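## Task

The liquid handler stopped because D2 ran out of 200 uL tips. Per the run record, D1 holds open plate B33 with samples, D2 a 200 uL tip rack without cover, D3 open 12-trough reservoir C16, D4 nothing, D5 open plate R38 with samples. Take the used rack off D2 and drop it in WASTE. Fetch a full 200 uL rack from SHELF, take its cover off and put that cover in WASTE too, and set the uncovered rack on D2 seated and level inside the locators, with well A1 at the corner engraved 'A1'. Never carry labware or a cover in the gripper above the reservoir or an open plate. Everything else on D1 to D5 and on SHELF must stay as it was. When done, release and move away (contact with RESUME or its box is still clear), then press RESUME, which ends the job. Do not press it if D2 is empty, holds anything other than the full rack, has a cover on the rack, or if any item on D1 to D5 is unseated. If a required change is still wrong, pressing RESUME is worse than leaving it unpressed.

## Robot and tools

Robot: one six-joint arm (big_yam) with a two-finger parallel gripper. Joints from base outward: waist, shoulder, elbow, wrist pitch, wrist yaw, wrist roll, plus one number for the finger gap. Ranges in rad: waist -2.880 to 2.880, shoulder 0.000 to 3.142, elbow 0.000 to 3.019, wrist pitch -1.693 to 1.571, wrist yaw -1.571 to 1.571, wrist roll -2.094 to 2.094.

Scene frame: origin on the table surface under the arm base, +z up, +x forward, +y to the left when looking along +x. The base may sit slightly tilted. The gripper's fingers point along its own +z and open and close along its own y. end_effector_position (link pinch) is the point midway between the finger pads, roughly 1 cm short of the tips.

Stations: D1 to D5 are deck slots in a row, D1 on the left seen from the base. SHELF holds spare labware. WASTE is a loose bin that must stay upright with nothing sticking out past its rim; dropping an item from the rim is allowed. RG is a spare nest for regripping. RESUME is a key on its own box, pressed by pushing it horizontally straight into the box until it latches. Plates and tip racks carry ID labels on the short end near column 1 and on the long side near row H (racks also show 200 or 1000). Well A1 lies at the labelled end, in the corner opposite the labelled side. D3 holds an open reservoir and some slots hold open plates: never route a held item above them. Do not knock anything off the table; loose items may occasionally be nudged by an outside push.

execute_actions(actions): a list of actions. Each action is a table of 1 to 15 rows; each row lasts one 1/30 s step, and a short table repeats its final row to fill 15 steps. A row is 8 numbers: x, y, z (metres, absolute target position in the scene frame), qw, qx, qy, qz (absolute target orientation quaternion, w first, scene frame), opening (-1 closed to +1 fully open = 0.094 m). So each row is an absolute pose plus a grip command. An action is rejected if its target lies more than 0.6 m from the gripper's position at the action's start along any gripper axis; if the first action fails that against the last reported state, or any action is malformed, nothing runs. Repeat the desired quaternion in every row, since the reported one may drift. An empty list just returns state and images.

move(target, speed, blocking): target is one 8-number row as above (absolute pose plus opening); the gripper travels a straight line to it, rotating the short way. speed is m/s, 0.002 to 0.5, default 0.25; rotation is capped at twice that in rad/s. Paths last 0.5 to 10 s and stop short if longer. The opening is applied at the start. It does not avoid obstacles; faster contact hits harder and aiming deeper past contact pushes harder. blocking=false returns after 0.5 s while motion continues; check with wait(0), and call wait or stop before further rows or moves. The result adds a move: line (done, off_target, moving, held, fault) with the limits that acted (paced: pose clipped; held: a check blocked steps, after which the arm may speed up) and the distance left to target.

wait(seconds): 0 to 10, holds the last command; returns early if a running move ends. stop(): brakes the current move; braking needs room, and the fingers keep moving. zoom_image(camera, region): camera is cam_head_left, cam_head_right or cam_wrist (each 672x504); region is [x0, y0, x1, y1] pixels from the top-left, at most 504x504. read_manual(section) gives only licence texts. finished_scene(scene) ends the current scene irreversibly and reports success.

Motion behaviour: each step the command is clipped to within 70 mm and 16 degrees of the measured pose, then joints follow by damped inverse kinematics, favouring position over orientation. Distant targets need several actions; after an action the arm only continues to the last clipped pose. Moves often finish a centimetre or more off, usually low; tiny commands of a few mm may do nothing. Hand target in a result is the pose currently being driven toward. The elbow cannot fully straighten; reported hand position is less accurate at long reach.

Result lines: state gives end_effector_position and end_effector_quat_wxyz. Joint positions and Joint velocities list the six joints (rad, rad/s) then finger gap (m, m/s). grip_measured is the finger opening on the command scale; readings can be offset by about 1 mm for the whole scene. To hold something, command about 0.03 below grip_measured (less for a lighter grip). Pad force limit is roughly 50 to 62 N, weaker on parts under about 2 mm thick. Joint torques are raw drive outputs with offsets and noise. "pose unreachable" means the clearance check (which counts the base mount as arm) altered or blocked the command. FAULT lines mark stops. MOTOR HOT appears from 85 °C; at 100 °C an OVER-TEMPERATURE FAULT drops the arm, so avoid holding loads for long, including while thinking, since the simulation runs on during replies.

Cameras: cam_head_left and cam_head_right are fixed, cam_wrist rides the hand; calibrations are given per scene and may be slightly off. Avoid drops, slips, slams and hard pushes.

Each tool is called after "Call:" as name(argument=value, ...) on one line, values as JSON.

## Session

Call:
execute_actions(actions=[])

Scene clock: 0.00 s.
end_effector_position=(+0.3451, -0.4756, +0.3493) grip_measured=+1.000 end_effector_quat_wxyz=(+0.533, +0.569, +0.583, +0.229)
Joint positions: [-1.548  0.625  0.675  0.633 -1.007  1.389  0.094]
Joint velocities: [-0.005 -0.005  0.012 -0.012 -0.007 -0.037  0.   ]
Joint torques (N m, as the arm reports them, + toward a larger angle): no reading
Motor temperatures (°C, as the motors report them): [27 25 28 24 26 26]
Hand target: +0.349, -0.480, +0.355; +0.537, +0.564, +0.585, +0.228

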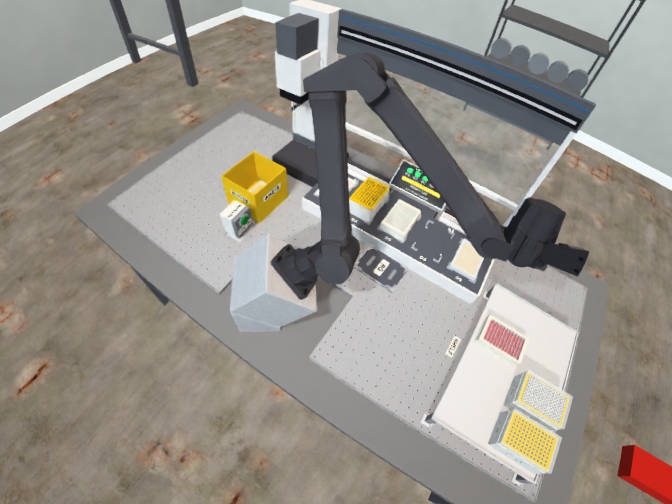

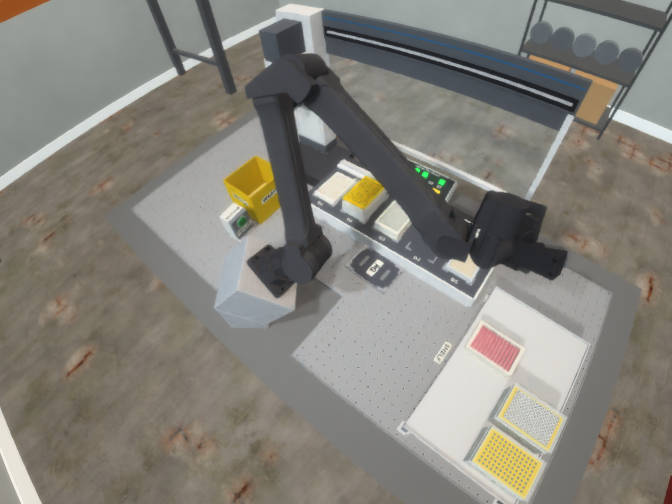

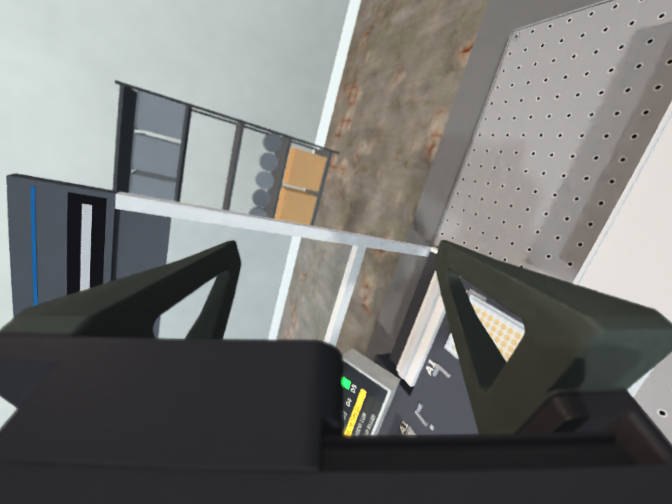

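Call:
zoom_image(camera="cam_head_left", region=[410, 280, 610, 500])

Call:
zoom_image(camera="cam_head_right", region=[390, 280, 610, 504])

Call:
zoom_image(camera="cam_head_left", region=[290, 150, 510, 310])

Call:
zoom_image(camera="cam_head_right", region=[290, 150, 510, 310])

Call:
zoom_image(camera="cam_head_left", region=[200, 130, 340, 260])

Region (410, 280, 610, 500) of cam_head_left's 672x504 image, scaled by 2.291, with more detail than that image has; it fills the left 458 columns of this view, and the rest is white.

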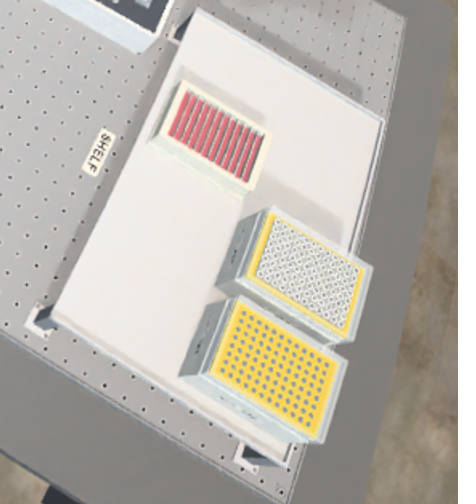

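Region (390, 280, 610, 504) of cam_head_right's 672x504 image, scaled by 2.250, with more detail than that image has; it fills the left 495 columns of this view, and the rest is white.

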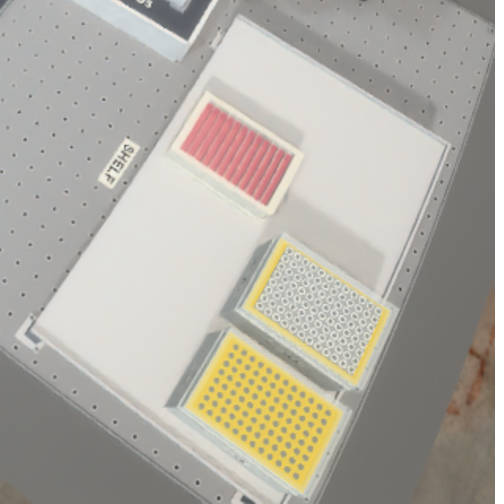

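Region (290, 150, 510, 310) of cam_head_left's 672x504 image, scaled by 2.291, with more detail than that image has; it fills the top 367 rows of this view, and the rest is white.

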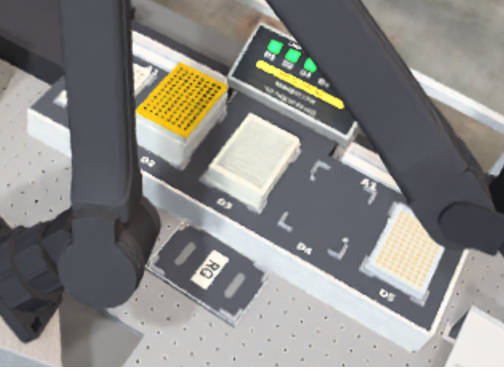

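Region (290, 150, 510, 310) of cam_head_right's 672x504 image, scaled by 2.291, with more detail than that image has; it fills the top 367 rows of this view, and the rest is white.

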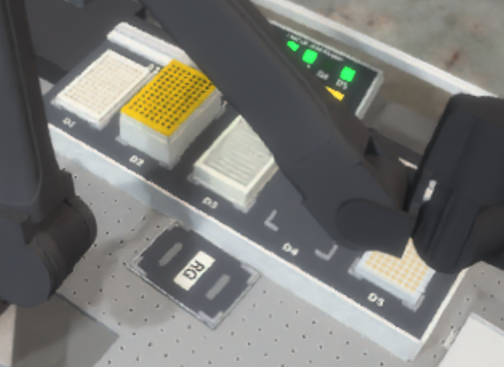

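Region (200, 130, 340, 260) of cam_head_left's 672x504 image, scaled by 3.600, with more detail than that image has; it fills the top 468 rows of this view, and the rest is white.

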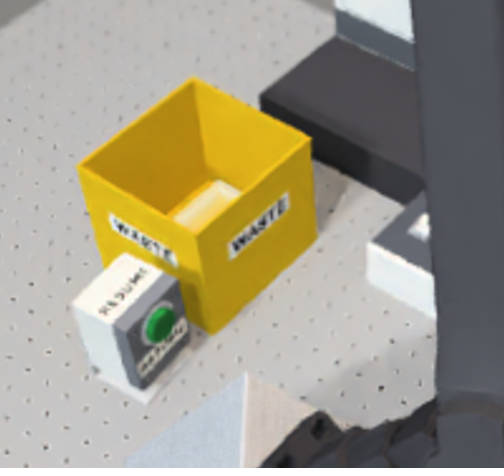

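Call:
move(target=[0.36,-0.05,0.30,0,1,0,0,1], speed=0.3)

Scene clock: 24.13 s.
end_effector_position=(+0.3605, -0.2568, +0.3304) grip_measured=+1.000 end_effector_quat_wxyz=(+0.339, +0.861, +0.360, +0.118)
Joint positions: [ 0.373  0.322  0.627 -0.524  1.297  1.675  0.094]
Joint velocities: [ 0.005  0.005 -0.007  0.002  0.007 -0.022  0.   ]
Joint torques (N m, as the arm reports them, + toward a larger angle): [-1.86  1.33  7.43  1.07  0.24 -0.2 ]
Motor temperatures (°C, as the motors report them): [27 25 30 24 26 26]
Hand target: +0.358, -0.261, +0.332; +0.342, +0.862, +0.355, +0.116
Off the commanded pose: 0.209 m, 61 deg; position and orientation clipped at the last step of the last action.
move: held; limits=paced,held; held on 53 of 107 steps, including the last
pose unreachable: on one or more control steps of this call, first in action 0 (counted from 0), an arm could not follow its commanded pose, so it was not sent that pose on those steps. On the call's last step it was still not sent that pose. It may still have moved: this result reports where it is.
cause: the commanded pose would bring two parts of the arm too close to each other (its wrist (the part past joint 4) and its wrist camera, with joints 5 (wrist yaw) and 6 (wrist roll) between them).
camera_calibration (this result's frames):
cam_wrist: T_world_to_cam=[[-0.539011, 0.509012, -0.671099, 0.549377], [0.313112, 0.860737, 0.401364, -0.0152013], [0.781939, 0.00621045, -0.623324, 0.0524165], [0, 0, 0, 1]] pos_world=[0.259893, -0.266881, 0.40746]

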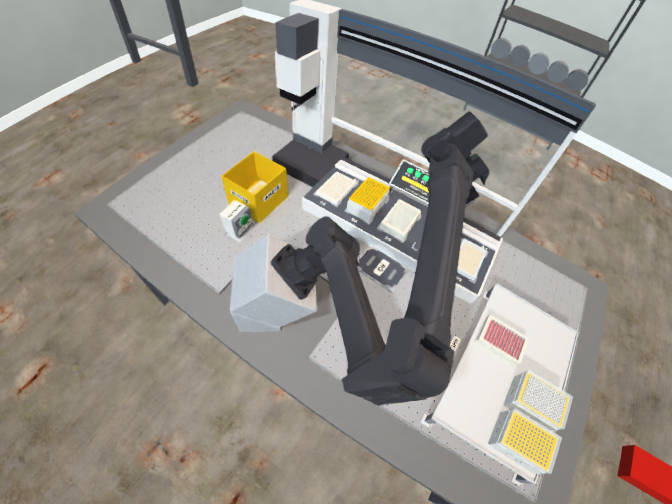

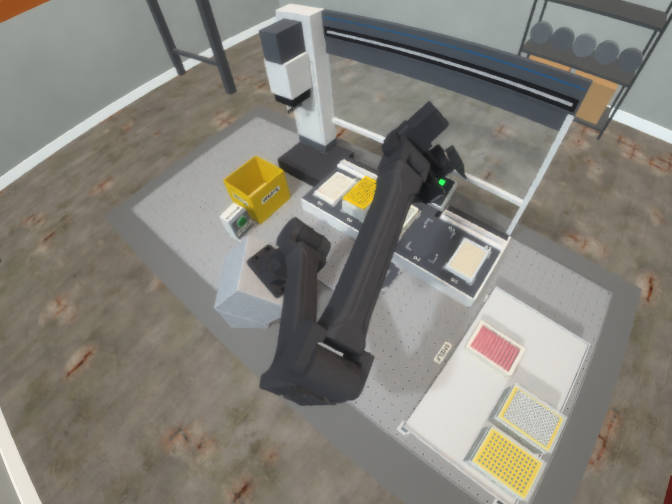

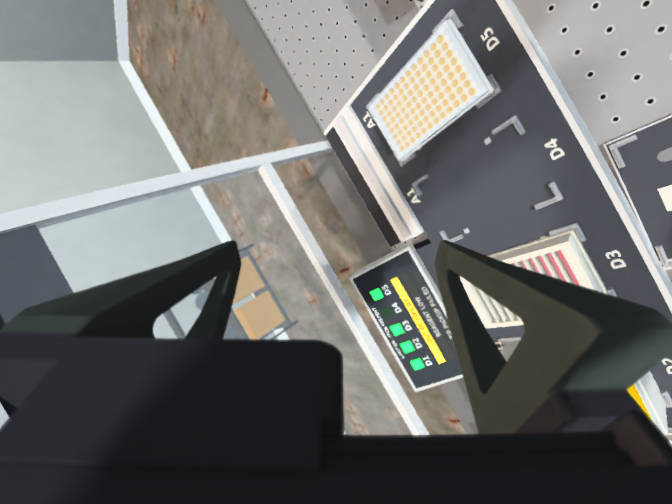

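Call:
move(target=[0.44,-0.02,0.27,0,0,1,0,1], speed=0.3)

Scene clock: 51.33 s.
end_effector_position=(+0.4203, -0.0239, +0.2555) grip_measured=+1.000 end_effector_quat_wxyz=(-0.017, +0.007, +1.000, -0.012)
Joint positions: [ 0.515  1.196  1.027 -1.381  0.777  0.607  0.094]
Joint velocities: [ 0.005  0.005 -0.017 -0.007 -0.066 -0.037  0.   ]
Joint torques (N m, as the arm reports them, + toward a larger angle): [ 6.75 -4.42  9.66 -0.38  0.   -0.18]
Motor temperatures (°C, as the motors report them): [27 25 30 24 26 26]
Hand target: +0.435, -0.023, +0.267; -0.008, +0.006, +1.000, -0.004
Off the commanded pose: 0.025 m, 3 deg.
move: off_target
camera_calibration (this result's frames):
cam_wrist: T_world_to_cam=[[-0.0145817, -0.999674, 0.0209534, -0.0205194], [-0.787813, 0.024391, 0.615431, 0.183724], [-0.615742, -0.00753334, -0.787912, 0.58673], [0, 0, 0, 1]] pos_world=[0.505715, -0.0205739, 0.349652]

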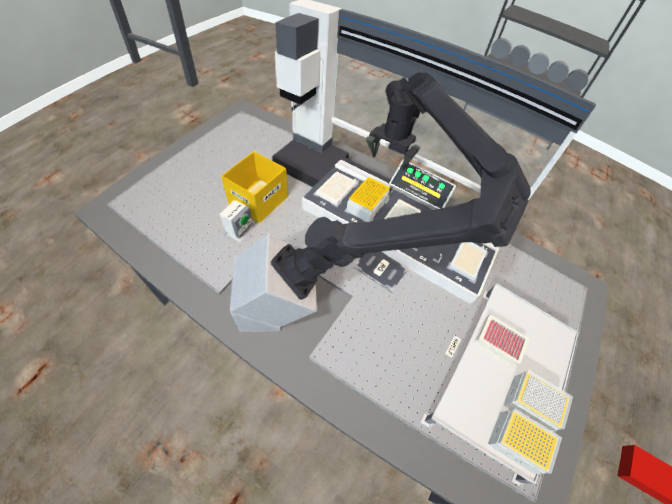

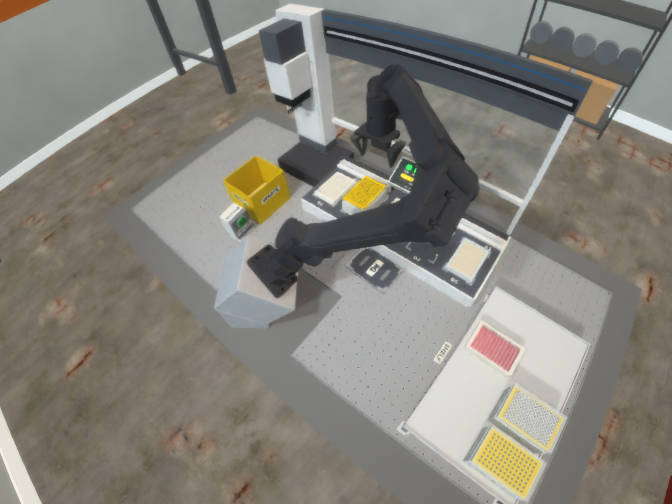

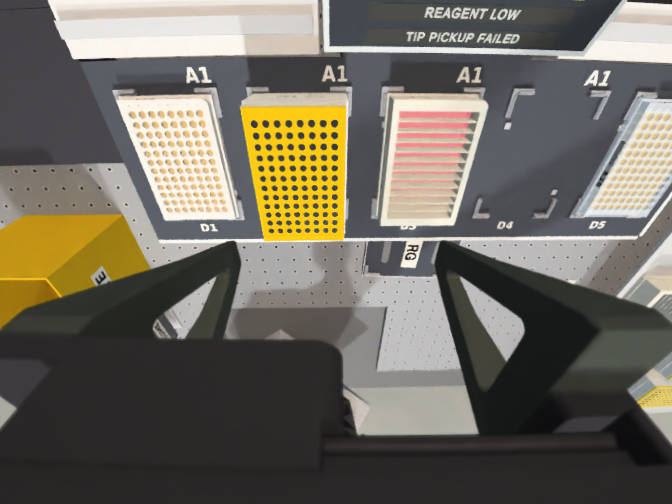

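Call:
move(target=[0.418,0.012,0.17,0,0,1,0,1])

Scene clock: 58.53 s.
end_effector_position=(+0.4198, +0.0122, +0.1773) grip_measured=+1.000 end_effector_quat_wxyz=(+0.007, +0.005, +1.000, +0.005)
Joint positions: [ 0.418  1.267  0.874 -0.983  0.76   0.413  0.094]
Joint velocities: [-0.005 -0.015 -0.007  0.017  0.007  0.022  0.   ]
Joint torques (N m, as the arm reports them, + toward a larger angle): [ 5.66 -6.31  5.19  0.49  0.   -0.16]
Motor temperatures (°C, as the motors report them): [27 25 31 24 26 26]
Hand target: +0.416, +0.011, +0.170; -0.000, -0.000, +1.000, +0.002
Off the commanded pose: 0.007 m, 1 deg.
move: done
camera_calibration (this result's frames):
cam_wrist: T_world_to_cam=[[-0.0103229, -0.999863, -0.0129337, 0.0214337], [-0.816547, 0.00096288, 0.577278, 0.249724], [-0.577187, 0.0165202, -0.816445, 0.513573], [0, 0, 0, 1]] pos_world=[0.50056, 0.012706, 0.275421]

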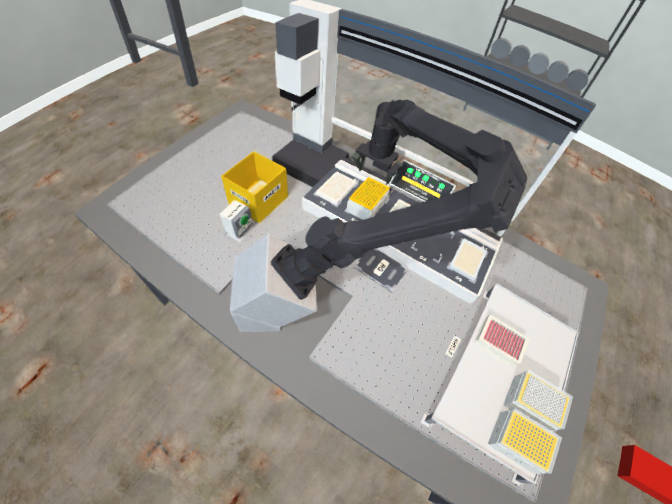

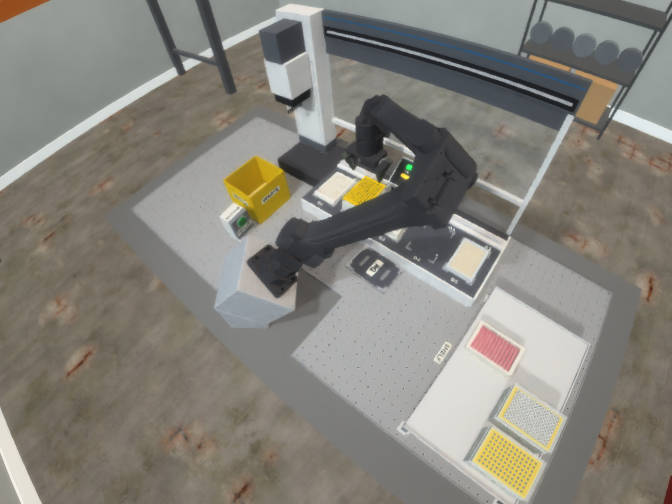

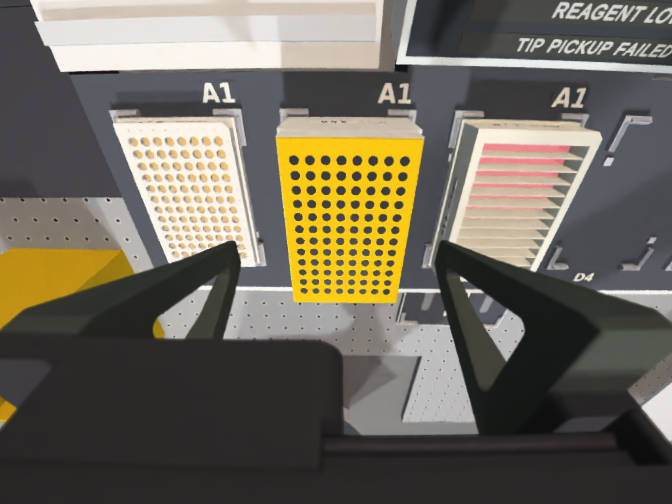

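Call:
move(target=[0.403,0.006,0.135,0,0,1,0,1], speed=0.15)

Scene clock: 62.57 s.
end_effector_position=(+0.4074, +0.0068, +0.1433) grip_measured=+1.000 end_effector_quat_wxyz=(+0.008, +0.007, +1.000, +0.003)
Joint positions: [ 0.349  1.267  0.793 -0.837  0.747  0.322  0.094]
Joint velocities: [-0.005  0.015  0.017 -0.002 -0.007 -0.037  0.   ]
Joint torques (N m, as the arm reports them, + toward a larger angle): [ 5.09 -6.73  4.57  0.44 -0.02 -0.18]
Motor temperatures (°C, as the motors report them): [27 25 30 24 26 26]
Hand target: +0.402, +0.006, +0.136; +0.000, +0.000, +1.000, +0.001
Off the commanded pose: 0.009 m, 1 deg.
move: done
camera_calibration (this result's frames):
cam_wrist: T_world_to_cam=[[-0.0140116, -0.999847, -0.0104511, 0.0166109], [-0.817664, 0.00544125, 0.575671, 0.259893], [-0.575526, 0.0166116, -0.817615, 0.478265], [0, 0, 0, 1]] pos_world=[0.487991, 0.00724954, 0.241597]

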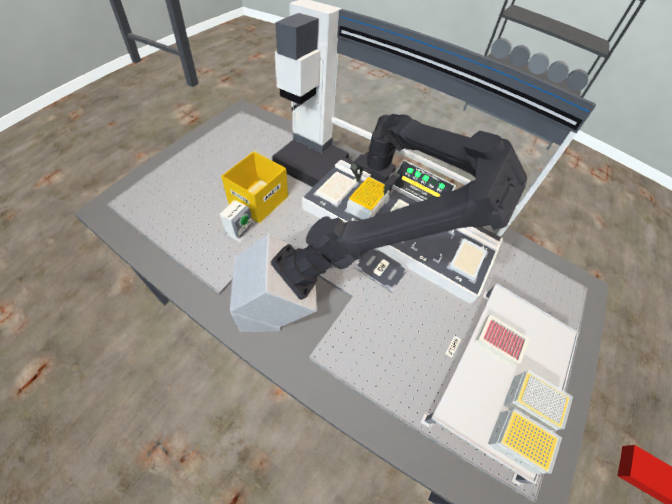

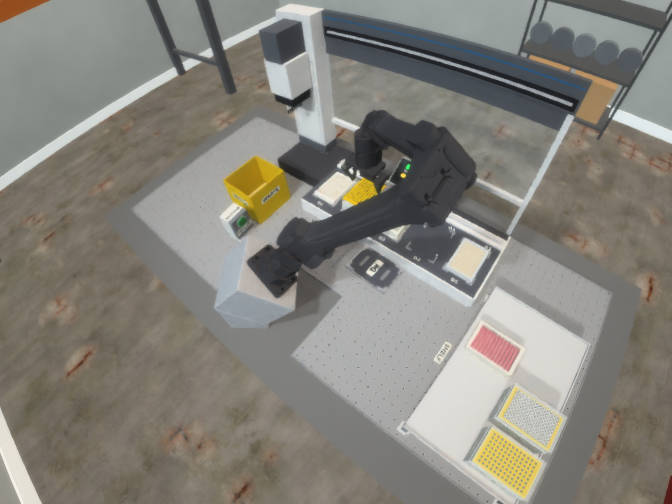

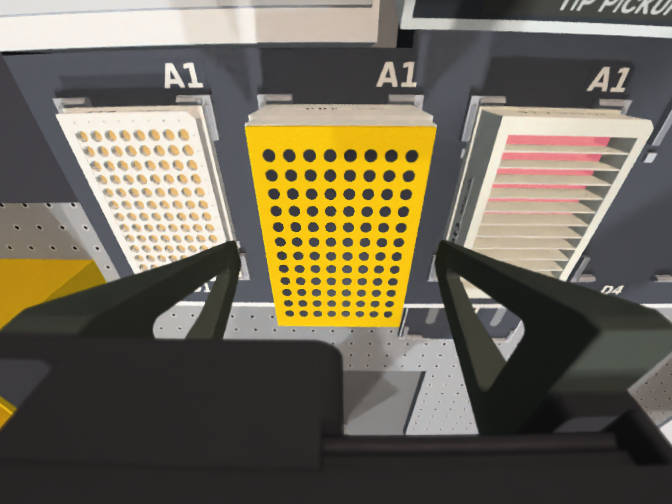

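Call:
move(target=[0.401,0.005,0.090,0,0,1,0,1], speed=0.1)

Call:
execute_actions(actions=[[[0.401,0.005,0.090,0,0,1,0,0.62]]])

Scene clock: 73.13 s.
end_effector_position=(+0.4078, +0.0044, +0.1007) grip_measured=+1.000 end_effector_quat_wxyz=(+0.012, +0.010, +1.000, +0.004)
Joint positions: [ 0.258  1.318  0.744 -0.648  0.721  0.205  0.094]
Joint velocities: [-0.024  0.015 -0.012 -0.002  0.066 -0.037  0.   ]
Joint torques (N m, as the arm reports them, + toward a larger angle): [ 5.33 -6.7   3.91  0.52 -0.03 -0.17]
Motor temperatures (°C, as the motors report them): [27 25 30 24 26 26]
Hand target: +0.400, +0.004, +0.091; +0.000, +0.001, +1.000, +0.001
Off the commanded pose: 0.013 m, 2 deg.
move: off_target
camera_calibration (this result's frames):
cam_wrist: T_world_to_cam=[[-0.0196311, -0.999732, -0.0122501, 0.0162503], [-0.822182, 0.00917062, 0.569151, 0.287192], [-0.568886, 0.0212449, -0.822142, 0.44149], [0, 0, 0, 1]] pos_world=[0.487601, 0.00423281, 0.199711]

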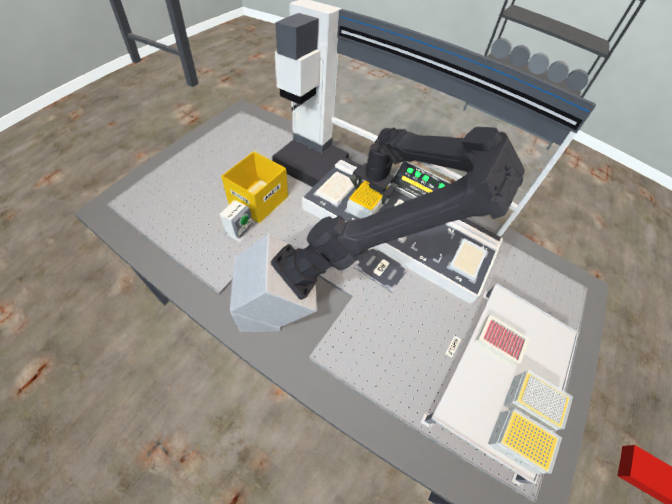

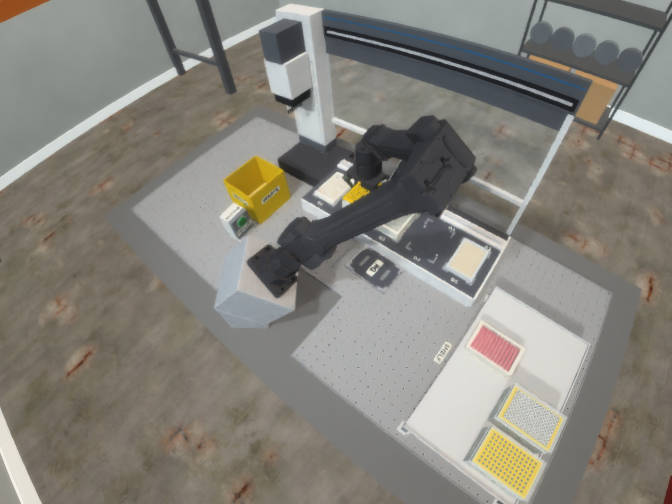

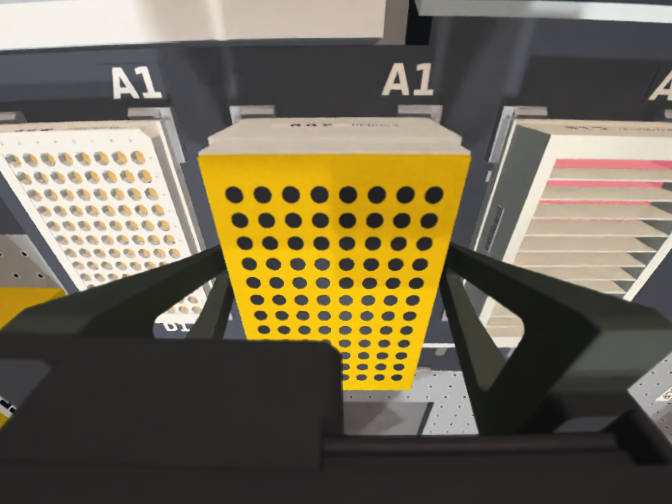

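Scene clock: 73.63 s.
end_effector_position=(+0.4080, +0.0049, +0.1008) grip_measured=+0.789 end_effector_quat_wxyz=(+0.012, +0.009, +1.000, +0.006)
Joint positions: [ 0.258  1.318  0.744 -0.647  0.718  0.202  0.084]
Joint velocities: [-0.024 -0.005  0.017 -0.027  0.051 -0.022 -0.   ]
Joint torques (N m, as the arm reports them, + toward a larger angle): [ 5.28 -6.28  4.1   0.53  0.16 -0.16]
Motor temperatures (°C, as the motors report them): [27 25 30 24 26 26]
Hand target: +0.401, +0.005, +0.091; +0.000, +0.000, +1.000, +0.000
Off the commanded pose: 0.013 m, 2 deg.
camera_calibration (this result's frames):
cam_wrist: T_world_to_cam=[[-0.0180308, -0.999725, -0.0150028, 0.0163715], [-0.822406, 0.00629577, 0.568866, 0.287436], [-0.568615, 0.0225956, -0.822293, 0.441466], [0, 0, 0, 1]] pos_world=[0.487709, 0.00458222, 0.199748]

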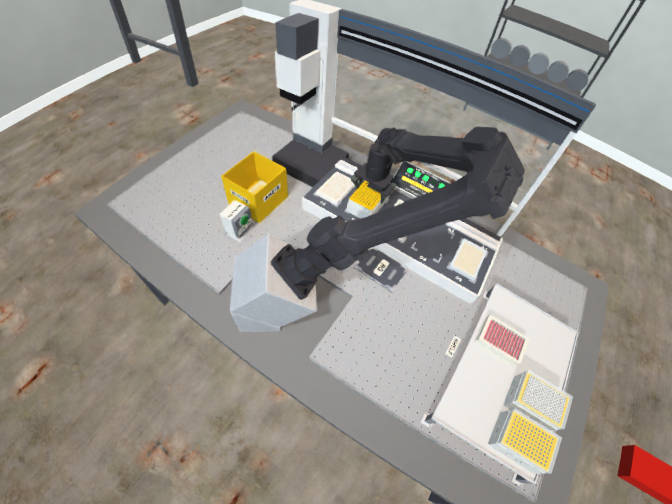

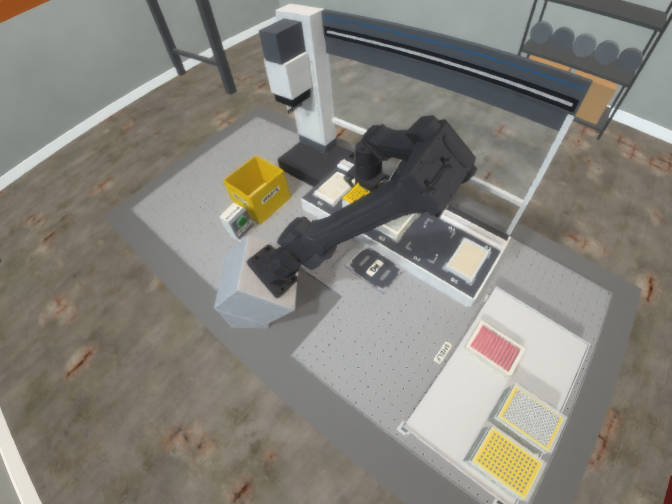

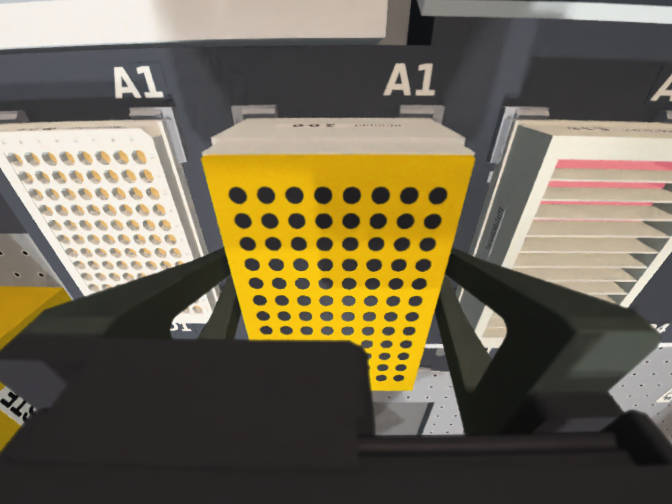

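Call:
move(target=[0.405,0.006,0.16,0,0,1,0,0.74], speed=0.15)

Call:
move(target=[0.25,0.01,0.21,0,0,1,0,0.74], speed=0.2)

Call:
move(target=[0.25,0.2,0.24,0,0,1,0,0.74], speed=0.2)

Scene clock: 83.37 s.
end_effector_position=(+0.3878, +0.0085, +0.1482) grip_measured=+0.789 end_effector_quat_wxyz=(-0.015, -0.019, +1.000, -0.006)
Joint positions: [ 0.378  1.266  0.783 -0.922  0.756  0.356  0.084]
Joint velocities: [-0.005 -0.005  0.002 -0.027  0.022 -0.037 -0.   ]
Joint torques (N m, as the arm reports them, + toward a larger angle): [ 6.52 -7.51  8.16 -0.38  0.24  0.14]
Motor temperatures (°C, as the motors report them): [27 25 29 24 26 26]
Hand target: +0.406, +0.006, +0.160; -0.000, -0.000, +1.000, -0.001
Off the commanded pose: 0.021 m, 3 deg.
move: off_target
camera_calibration (this result's frames):
cam_wrist: T_world_to_cam=[[0.0378284, -0.999256, 0.00747486, -0.00474546], [-0.79021, -0.0253342, 0.612313, 0.225109], [-0.611668, -0.0290695, -0.79058, 0.481365], [0, 0, 0, 1]] pos_world=[0.472498, 0.0149541, 0.242757]

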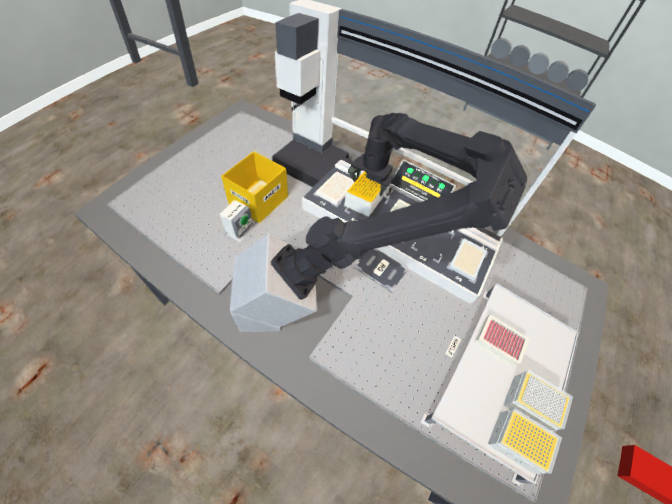

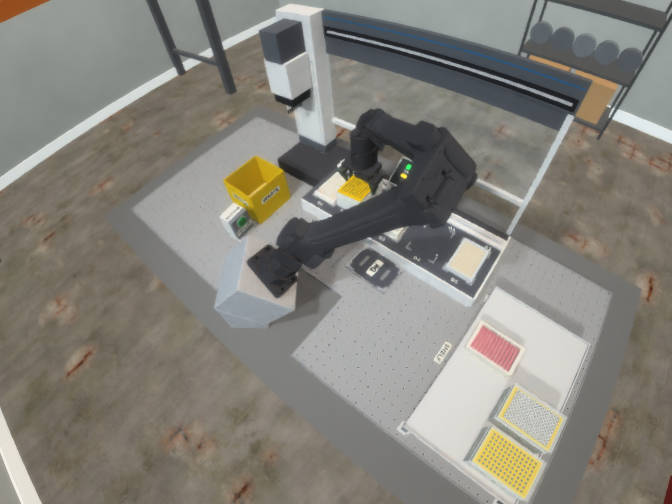

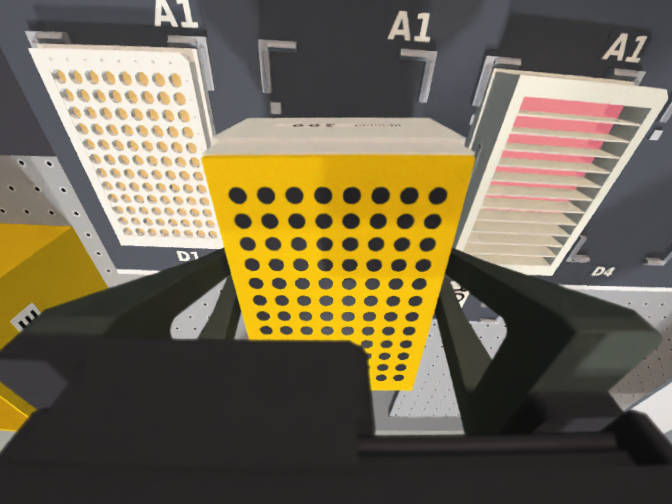

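Scene clock: 84.87 s.
end_effector_position=(+0.2555, +0.0100, +0.2130) grip_measured=+0.789 end_effector_quat_wxyz=(+0.002, +0.001, +1.000, -0.001)
Joint positions: [ 0.768  1.01   0.561 -1.287  0.768  0.905  0.084]
Joint velocities: [ 0.005 -0.005 -0.022  0.017 -0.007  0.007 -0.001]
Joint torques (N m, as the arm reports them, + toward a larger angle): [ 4.01  0.32  6.06 -0.24  0.16  0.11]
Motor temperatures (°C, as the motors report them): [27 25 29 24 26 26]
Hand target: +0.251, +0.010, +0.212; -0.000, -0.000, +1.000, -0.004
Off the commanded pose: 0.006 m, 0 deg.
move: done
camera_calibration (this result's frames):
cam_wrist: T_world_to_cam=[[-0.0025434, -0.999994, -0.00238795, 0.0136801], [-0.810738, 0.000664109, 0.585409, 0.0917612], [-0.585404, 0.00342493, -0.810734, 0.44895], [0, 0, 0, 1]] pos_world=[0.337246, 0.0120814, 0.310294]

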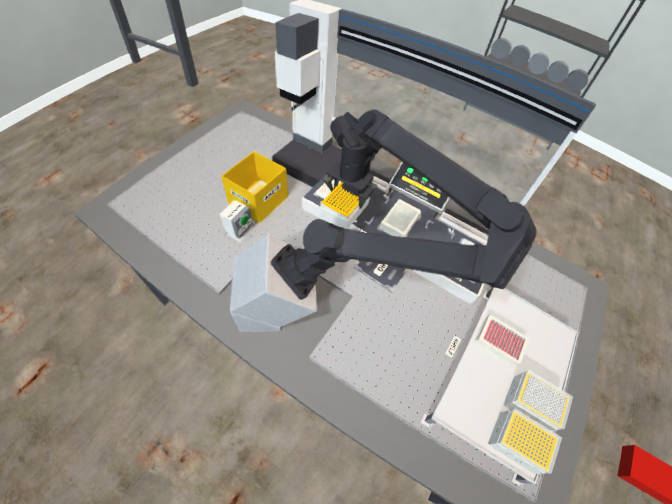

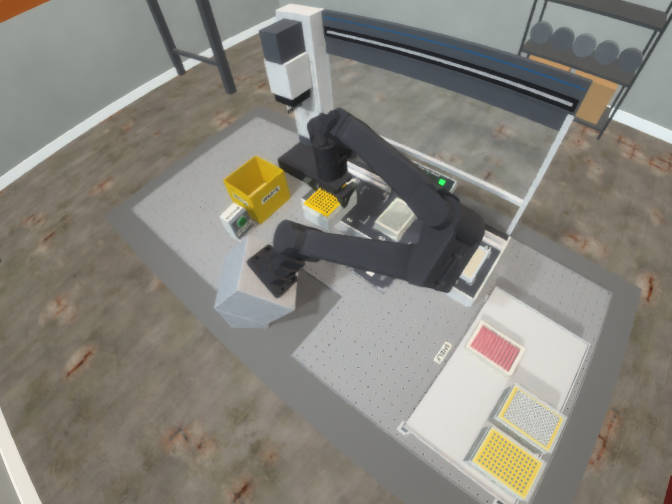

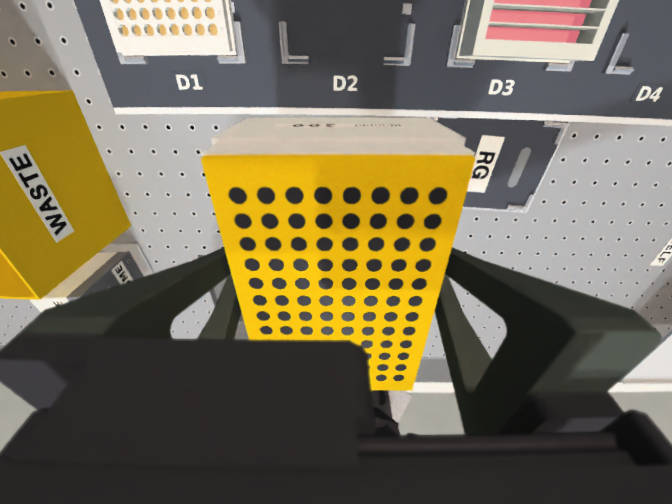

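Scene clock: 86.30 s.
end_effector_position=(+0.2391, +0.1823, +0.2252) grip_measured=+0.789 end_effector_quat_wxyz=(-0.005, -0.019, +1.000, -0.021)
Joint positions: [ 1.055  1.651  0.81  -1.197  0.684  1.268  0.084]
Joint velocities: [ 0.005 -0.015 -0.017 -0.022 -0.037 -0.007 -0.001]
Joint torques (N m, as the arm reports them, + toward a larger angle): [ 8.   -4.62  9.74  0.14  0.1   0.13]
Motor temperatures (°C, as the motors report them): [27 25 30 24 26 26]
Hand target: +0.251, +0.197, +0.237; +0.001, +0.000, +1.000, -0.003
Off the commanded pose: 0.026 m, 3 deg.
move: off_target
camera_calibration (this result's frames):
cam_wrist: T_world_to_cam=[[0.0381595, -0.998551, 0.0379469, 0.166893], [-0.802528, -0.007998, 0.596561, 0.0682786], [-0.595393, -0.0532179, -0.80167, 0.45939], [0, 0, 0, 1]] pos_world=[0.321944, 0.191645, 0.321214]

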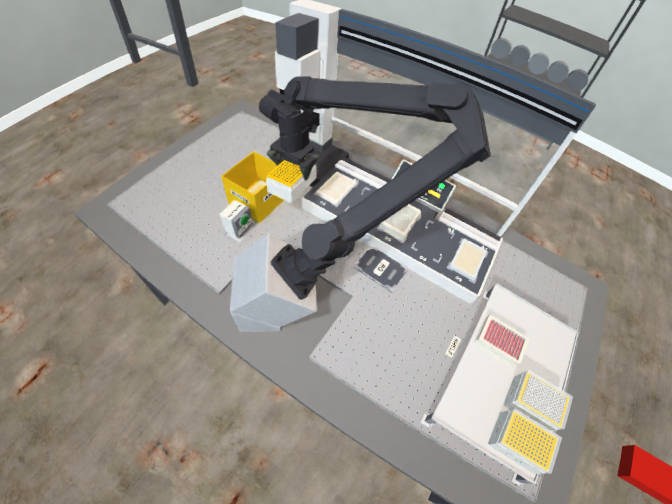

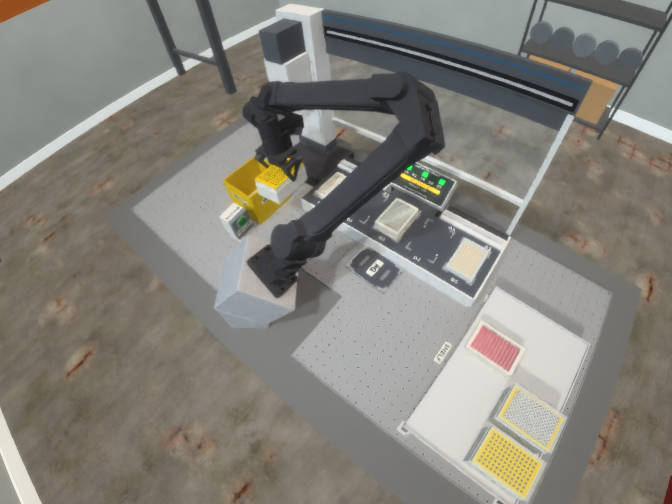

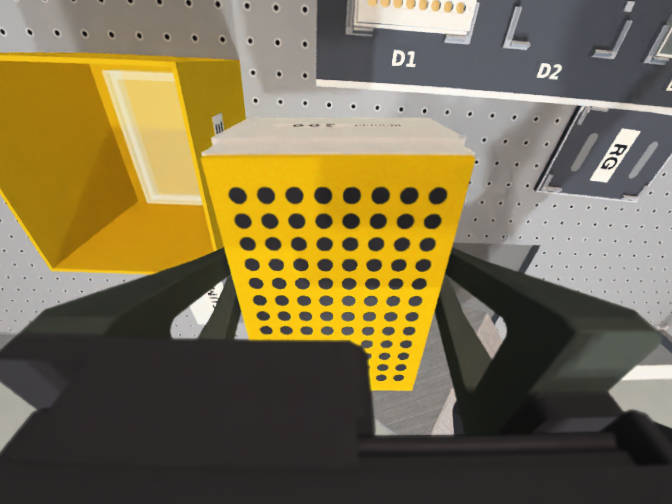

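Call:
move(target=[0.252,0.365,0.225,0,0,1,0,0.74], speed=0.2)

Scene clock: 93.10 s.
end_effector_position=(+0.2462, +0.3470, +0.2117) grip_measured=+0.789 end_effector_quat_wxyz=(-0.005, -0.014, +1.000, -0.015)
Joint positions: [ 1.104  2.102  1.191 -1.148  0.659  1.326  0.084]
Joint velocities: [-0.005 -0.005 -0.007 -0.007 -0.007 -0.007 -0.002]
Joint torques (N m, as the arm reports them, + toward a larger angle): [ 11.7  -10.19   9.88  -0.01   0.08   0.13]
Motor temperatures (°C, as the motors report them): [28 25 30 24 26 26]
Hand target: +0.253, +0.364, +0.222; -0.000, +0.000, +1.000, -0.000
Off the commanded pose: 0.023 m, 2 deg.
move: off_target
camera_calibration (this result's frames):
cam_wrist: T_world_to_cam=[[0.0277334, -0.999254, 0.0268852, 0.336753], [-0.802873, -0.0062443, 0.596118, 0.0829584], [-0.595505, -0.0381177, -0.802447, 0.456452], [0, 0, 0, 1]] pos_world=[0.329085, 0.354419, 0.307772]

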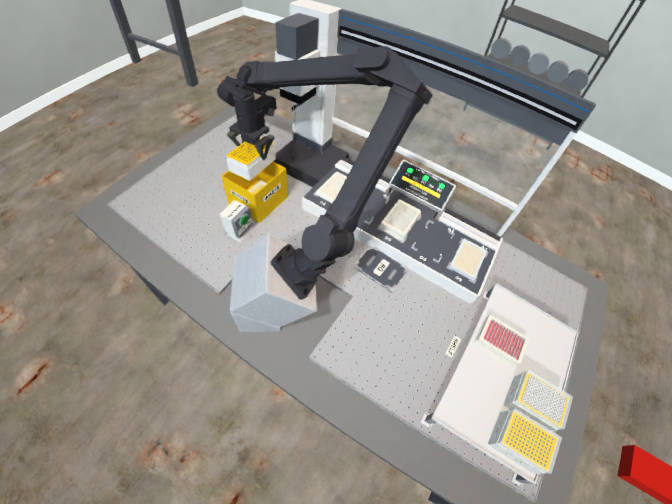

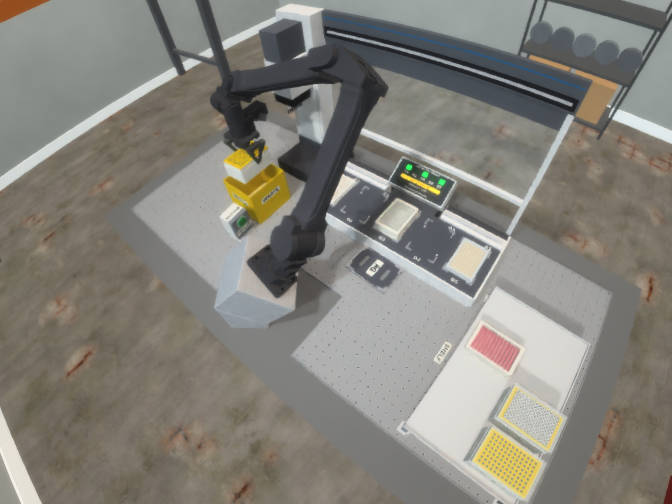

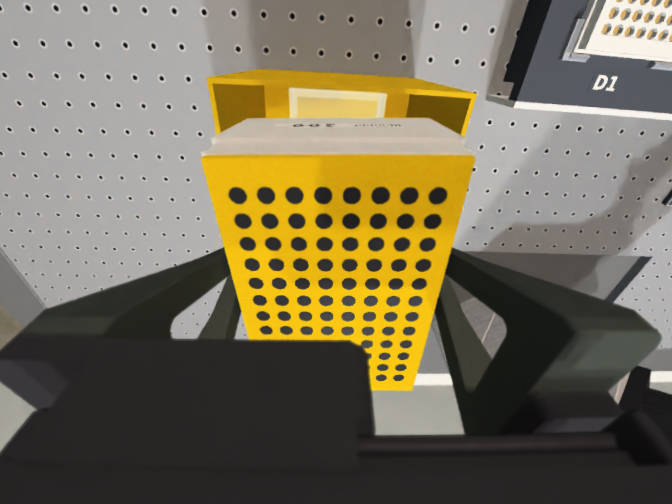

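Call:
move(target=[0.238,0.347,0.165,0,0.015,1,0,0.74], speed=0.12)

Scene clock: 98.60 s.
end_effector_position=(+0.2415, +0.3502, +0.1805) grip_measured=+0.789 end_effector_quat_wxyz=(+0.005, +0.023, +1.000, +0.013)
Joint positions: [ 1.074  2.104  1.108 -0.964  0.677  1.317  0.084]
Joint velocities: [-0.005  0.015 -0.012 -0.002  0.007 -0.007 -0.   ]
Joint torques (N m, as the arm reports them, + toward a larger angle): [ 9.38 -9.59  5.54  0.42  0.29 -0.16]
Motor temperatures (°C, as the motors report them): [28 25 31 24 26 26]
Hand target: +0.237, +0.346, +0.166; -0.001, +0.015, +1.000, +0.001
Off the commanded pose: 0.016 m, 2 deg.
move: off_target
camera_calibration (this result's frames):
cam_wrist: T_world_to_cam=[[-0.0455374, -0.998517, -0.0298225, 0.368658], [-0.814631, 0.0198393, 0.579641, 0.0944191], [-0.57819, 0.0506896, -0.814326, 0.395603], [0, 0, 0, 1]] pos_world=[0.322438, 0.346185, 0.278415]

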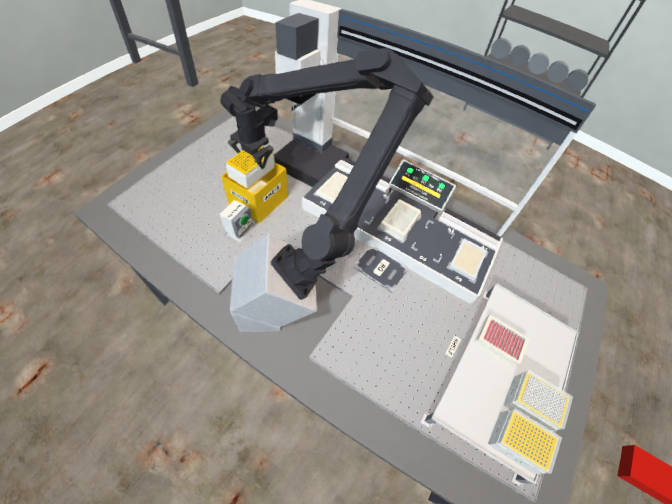

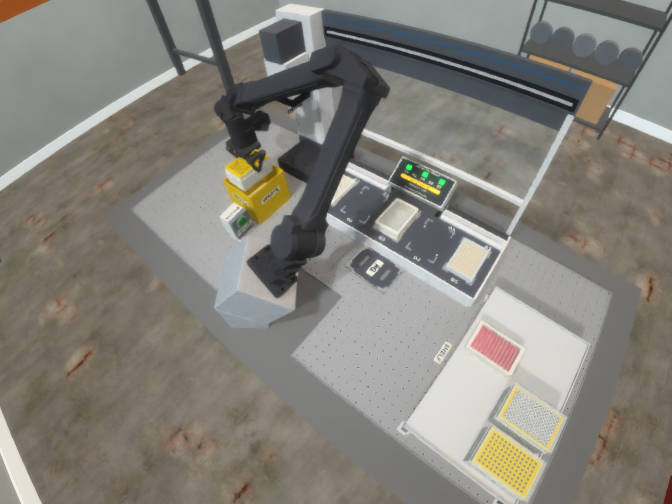

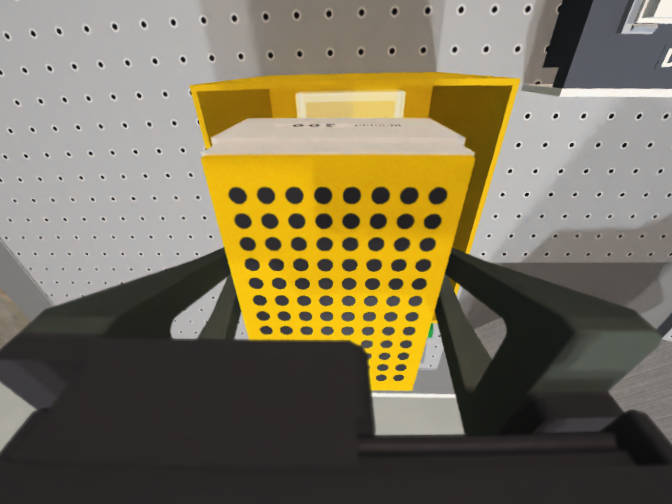

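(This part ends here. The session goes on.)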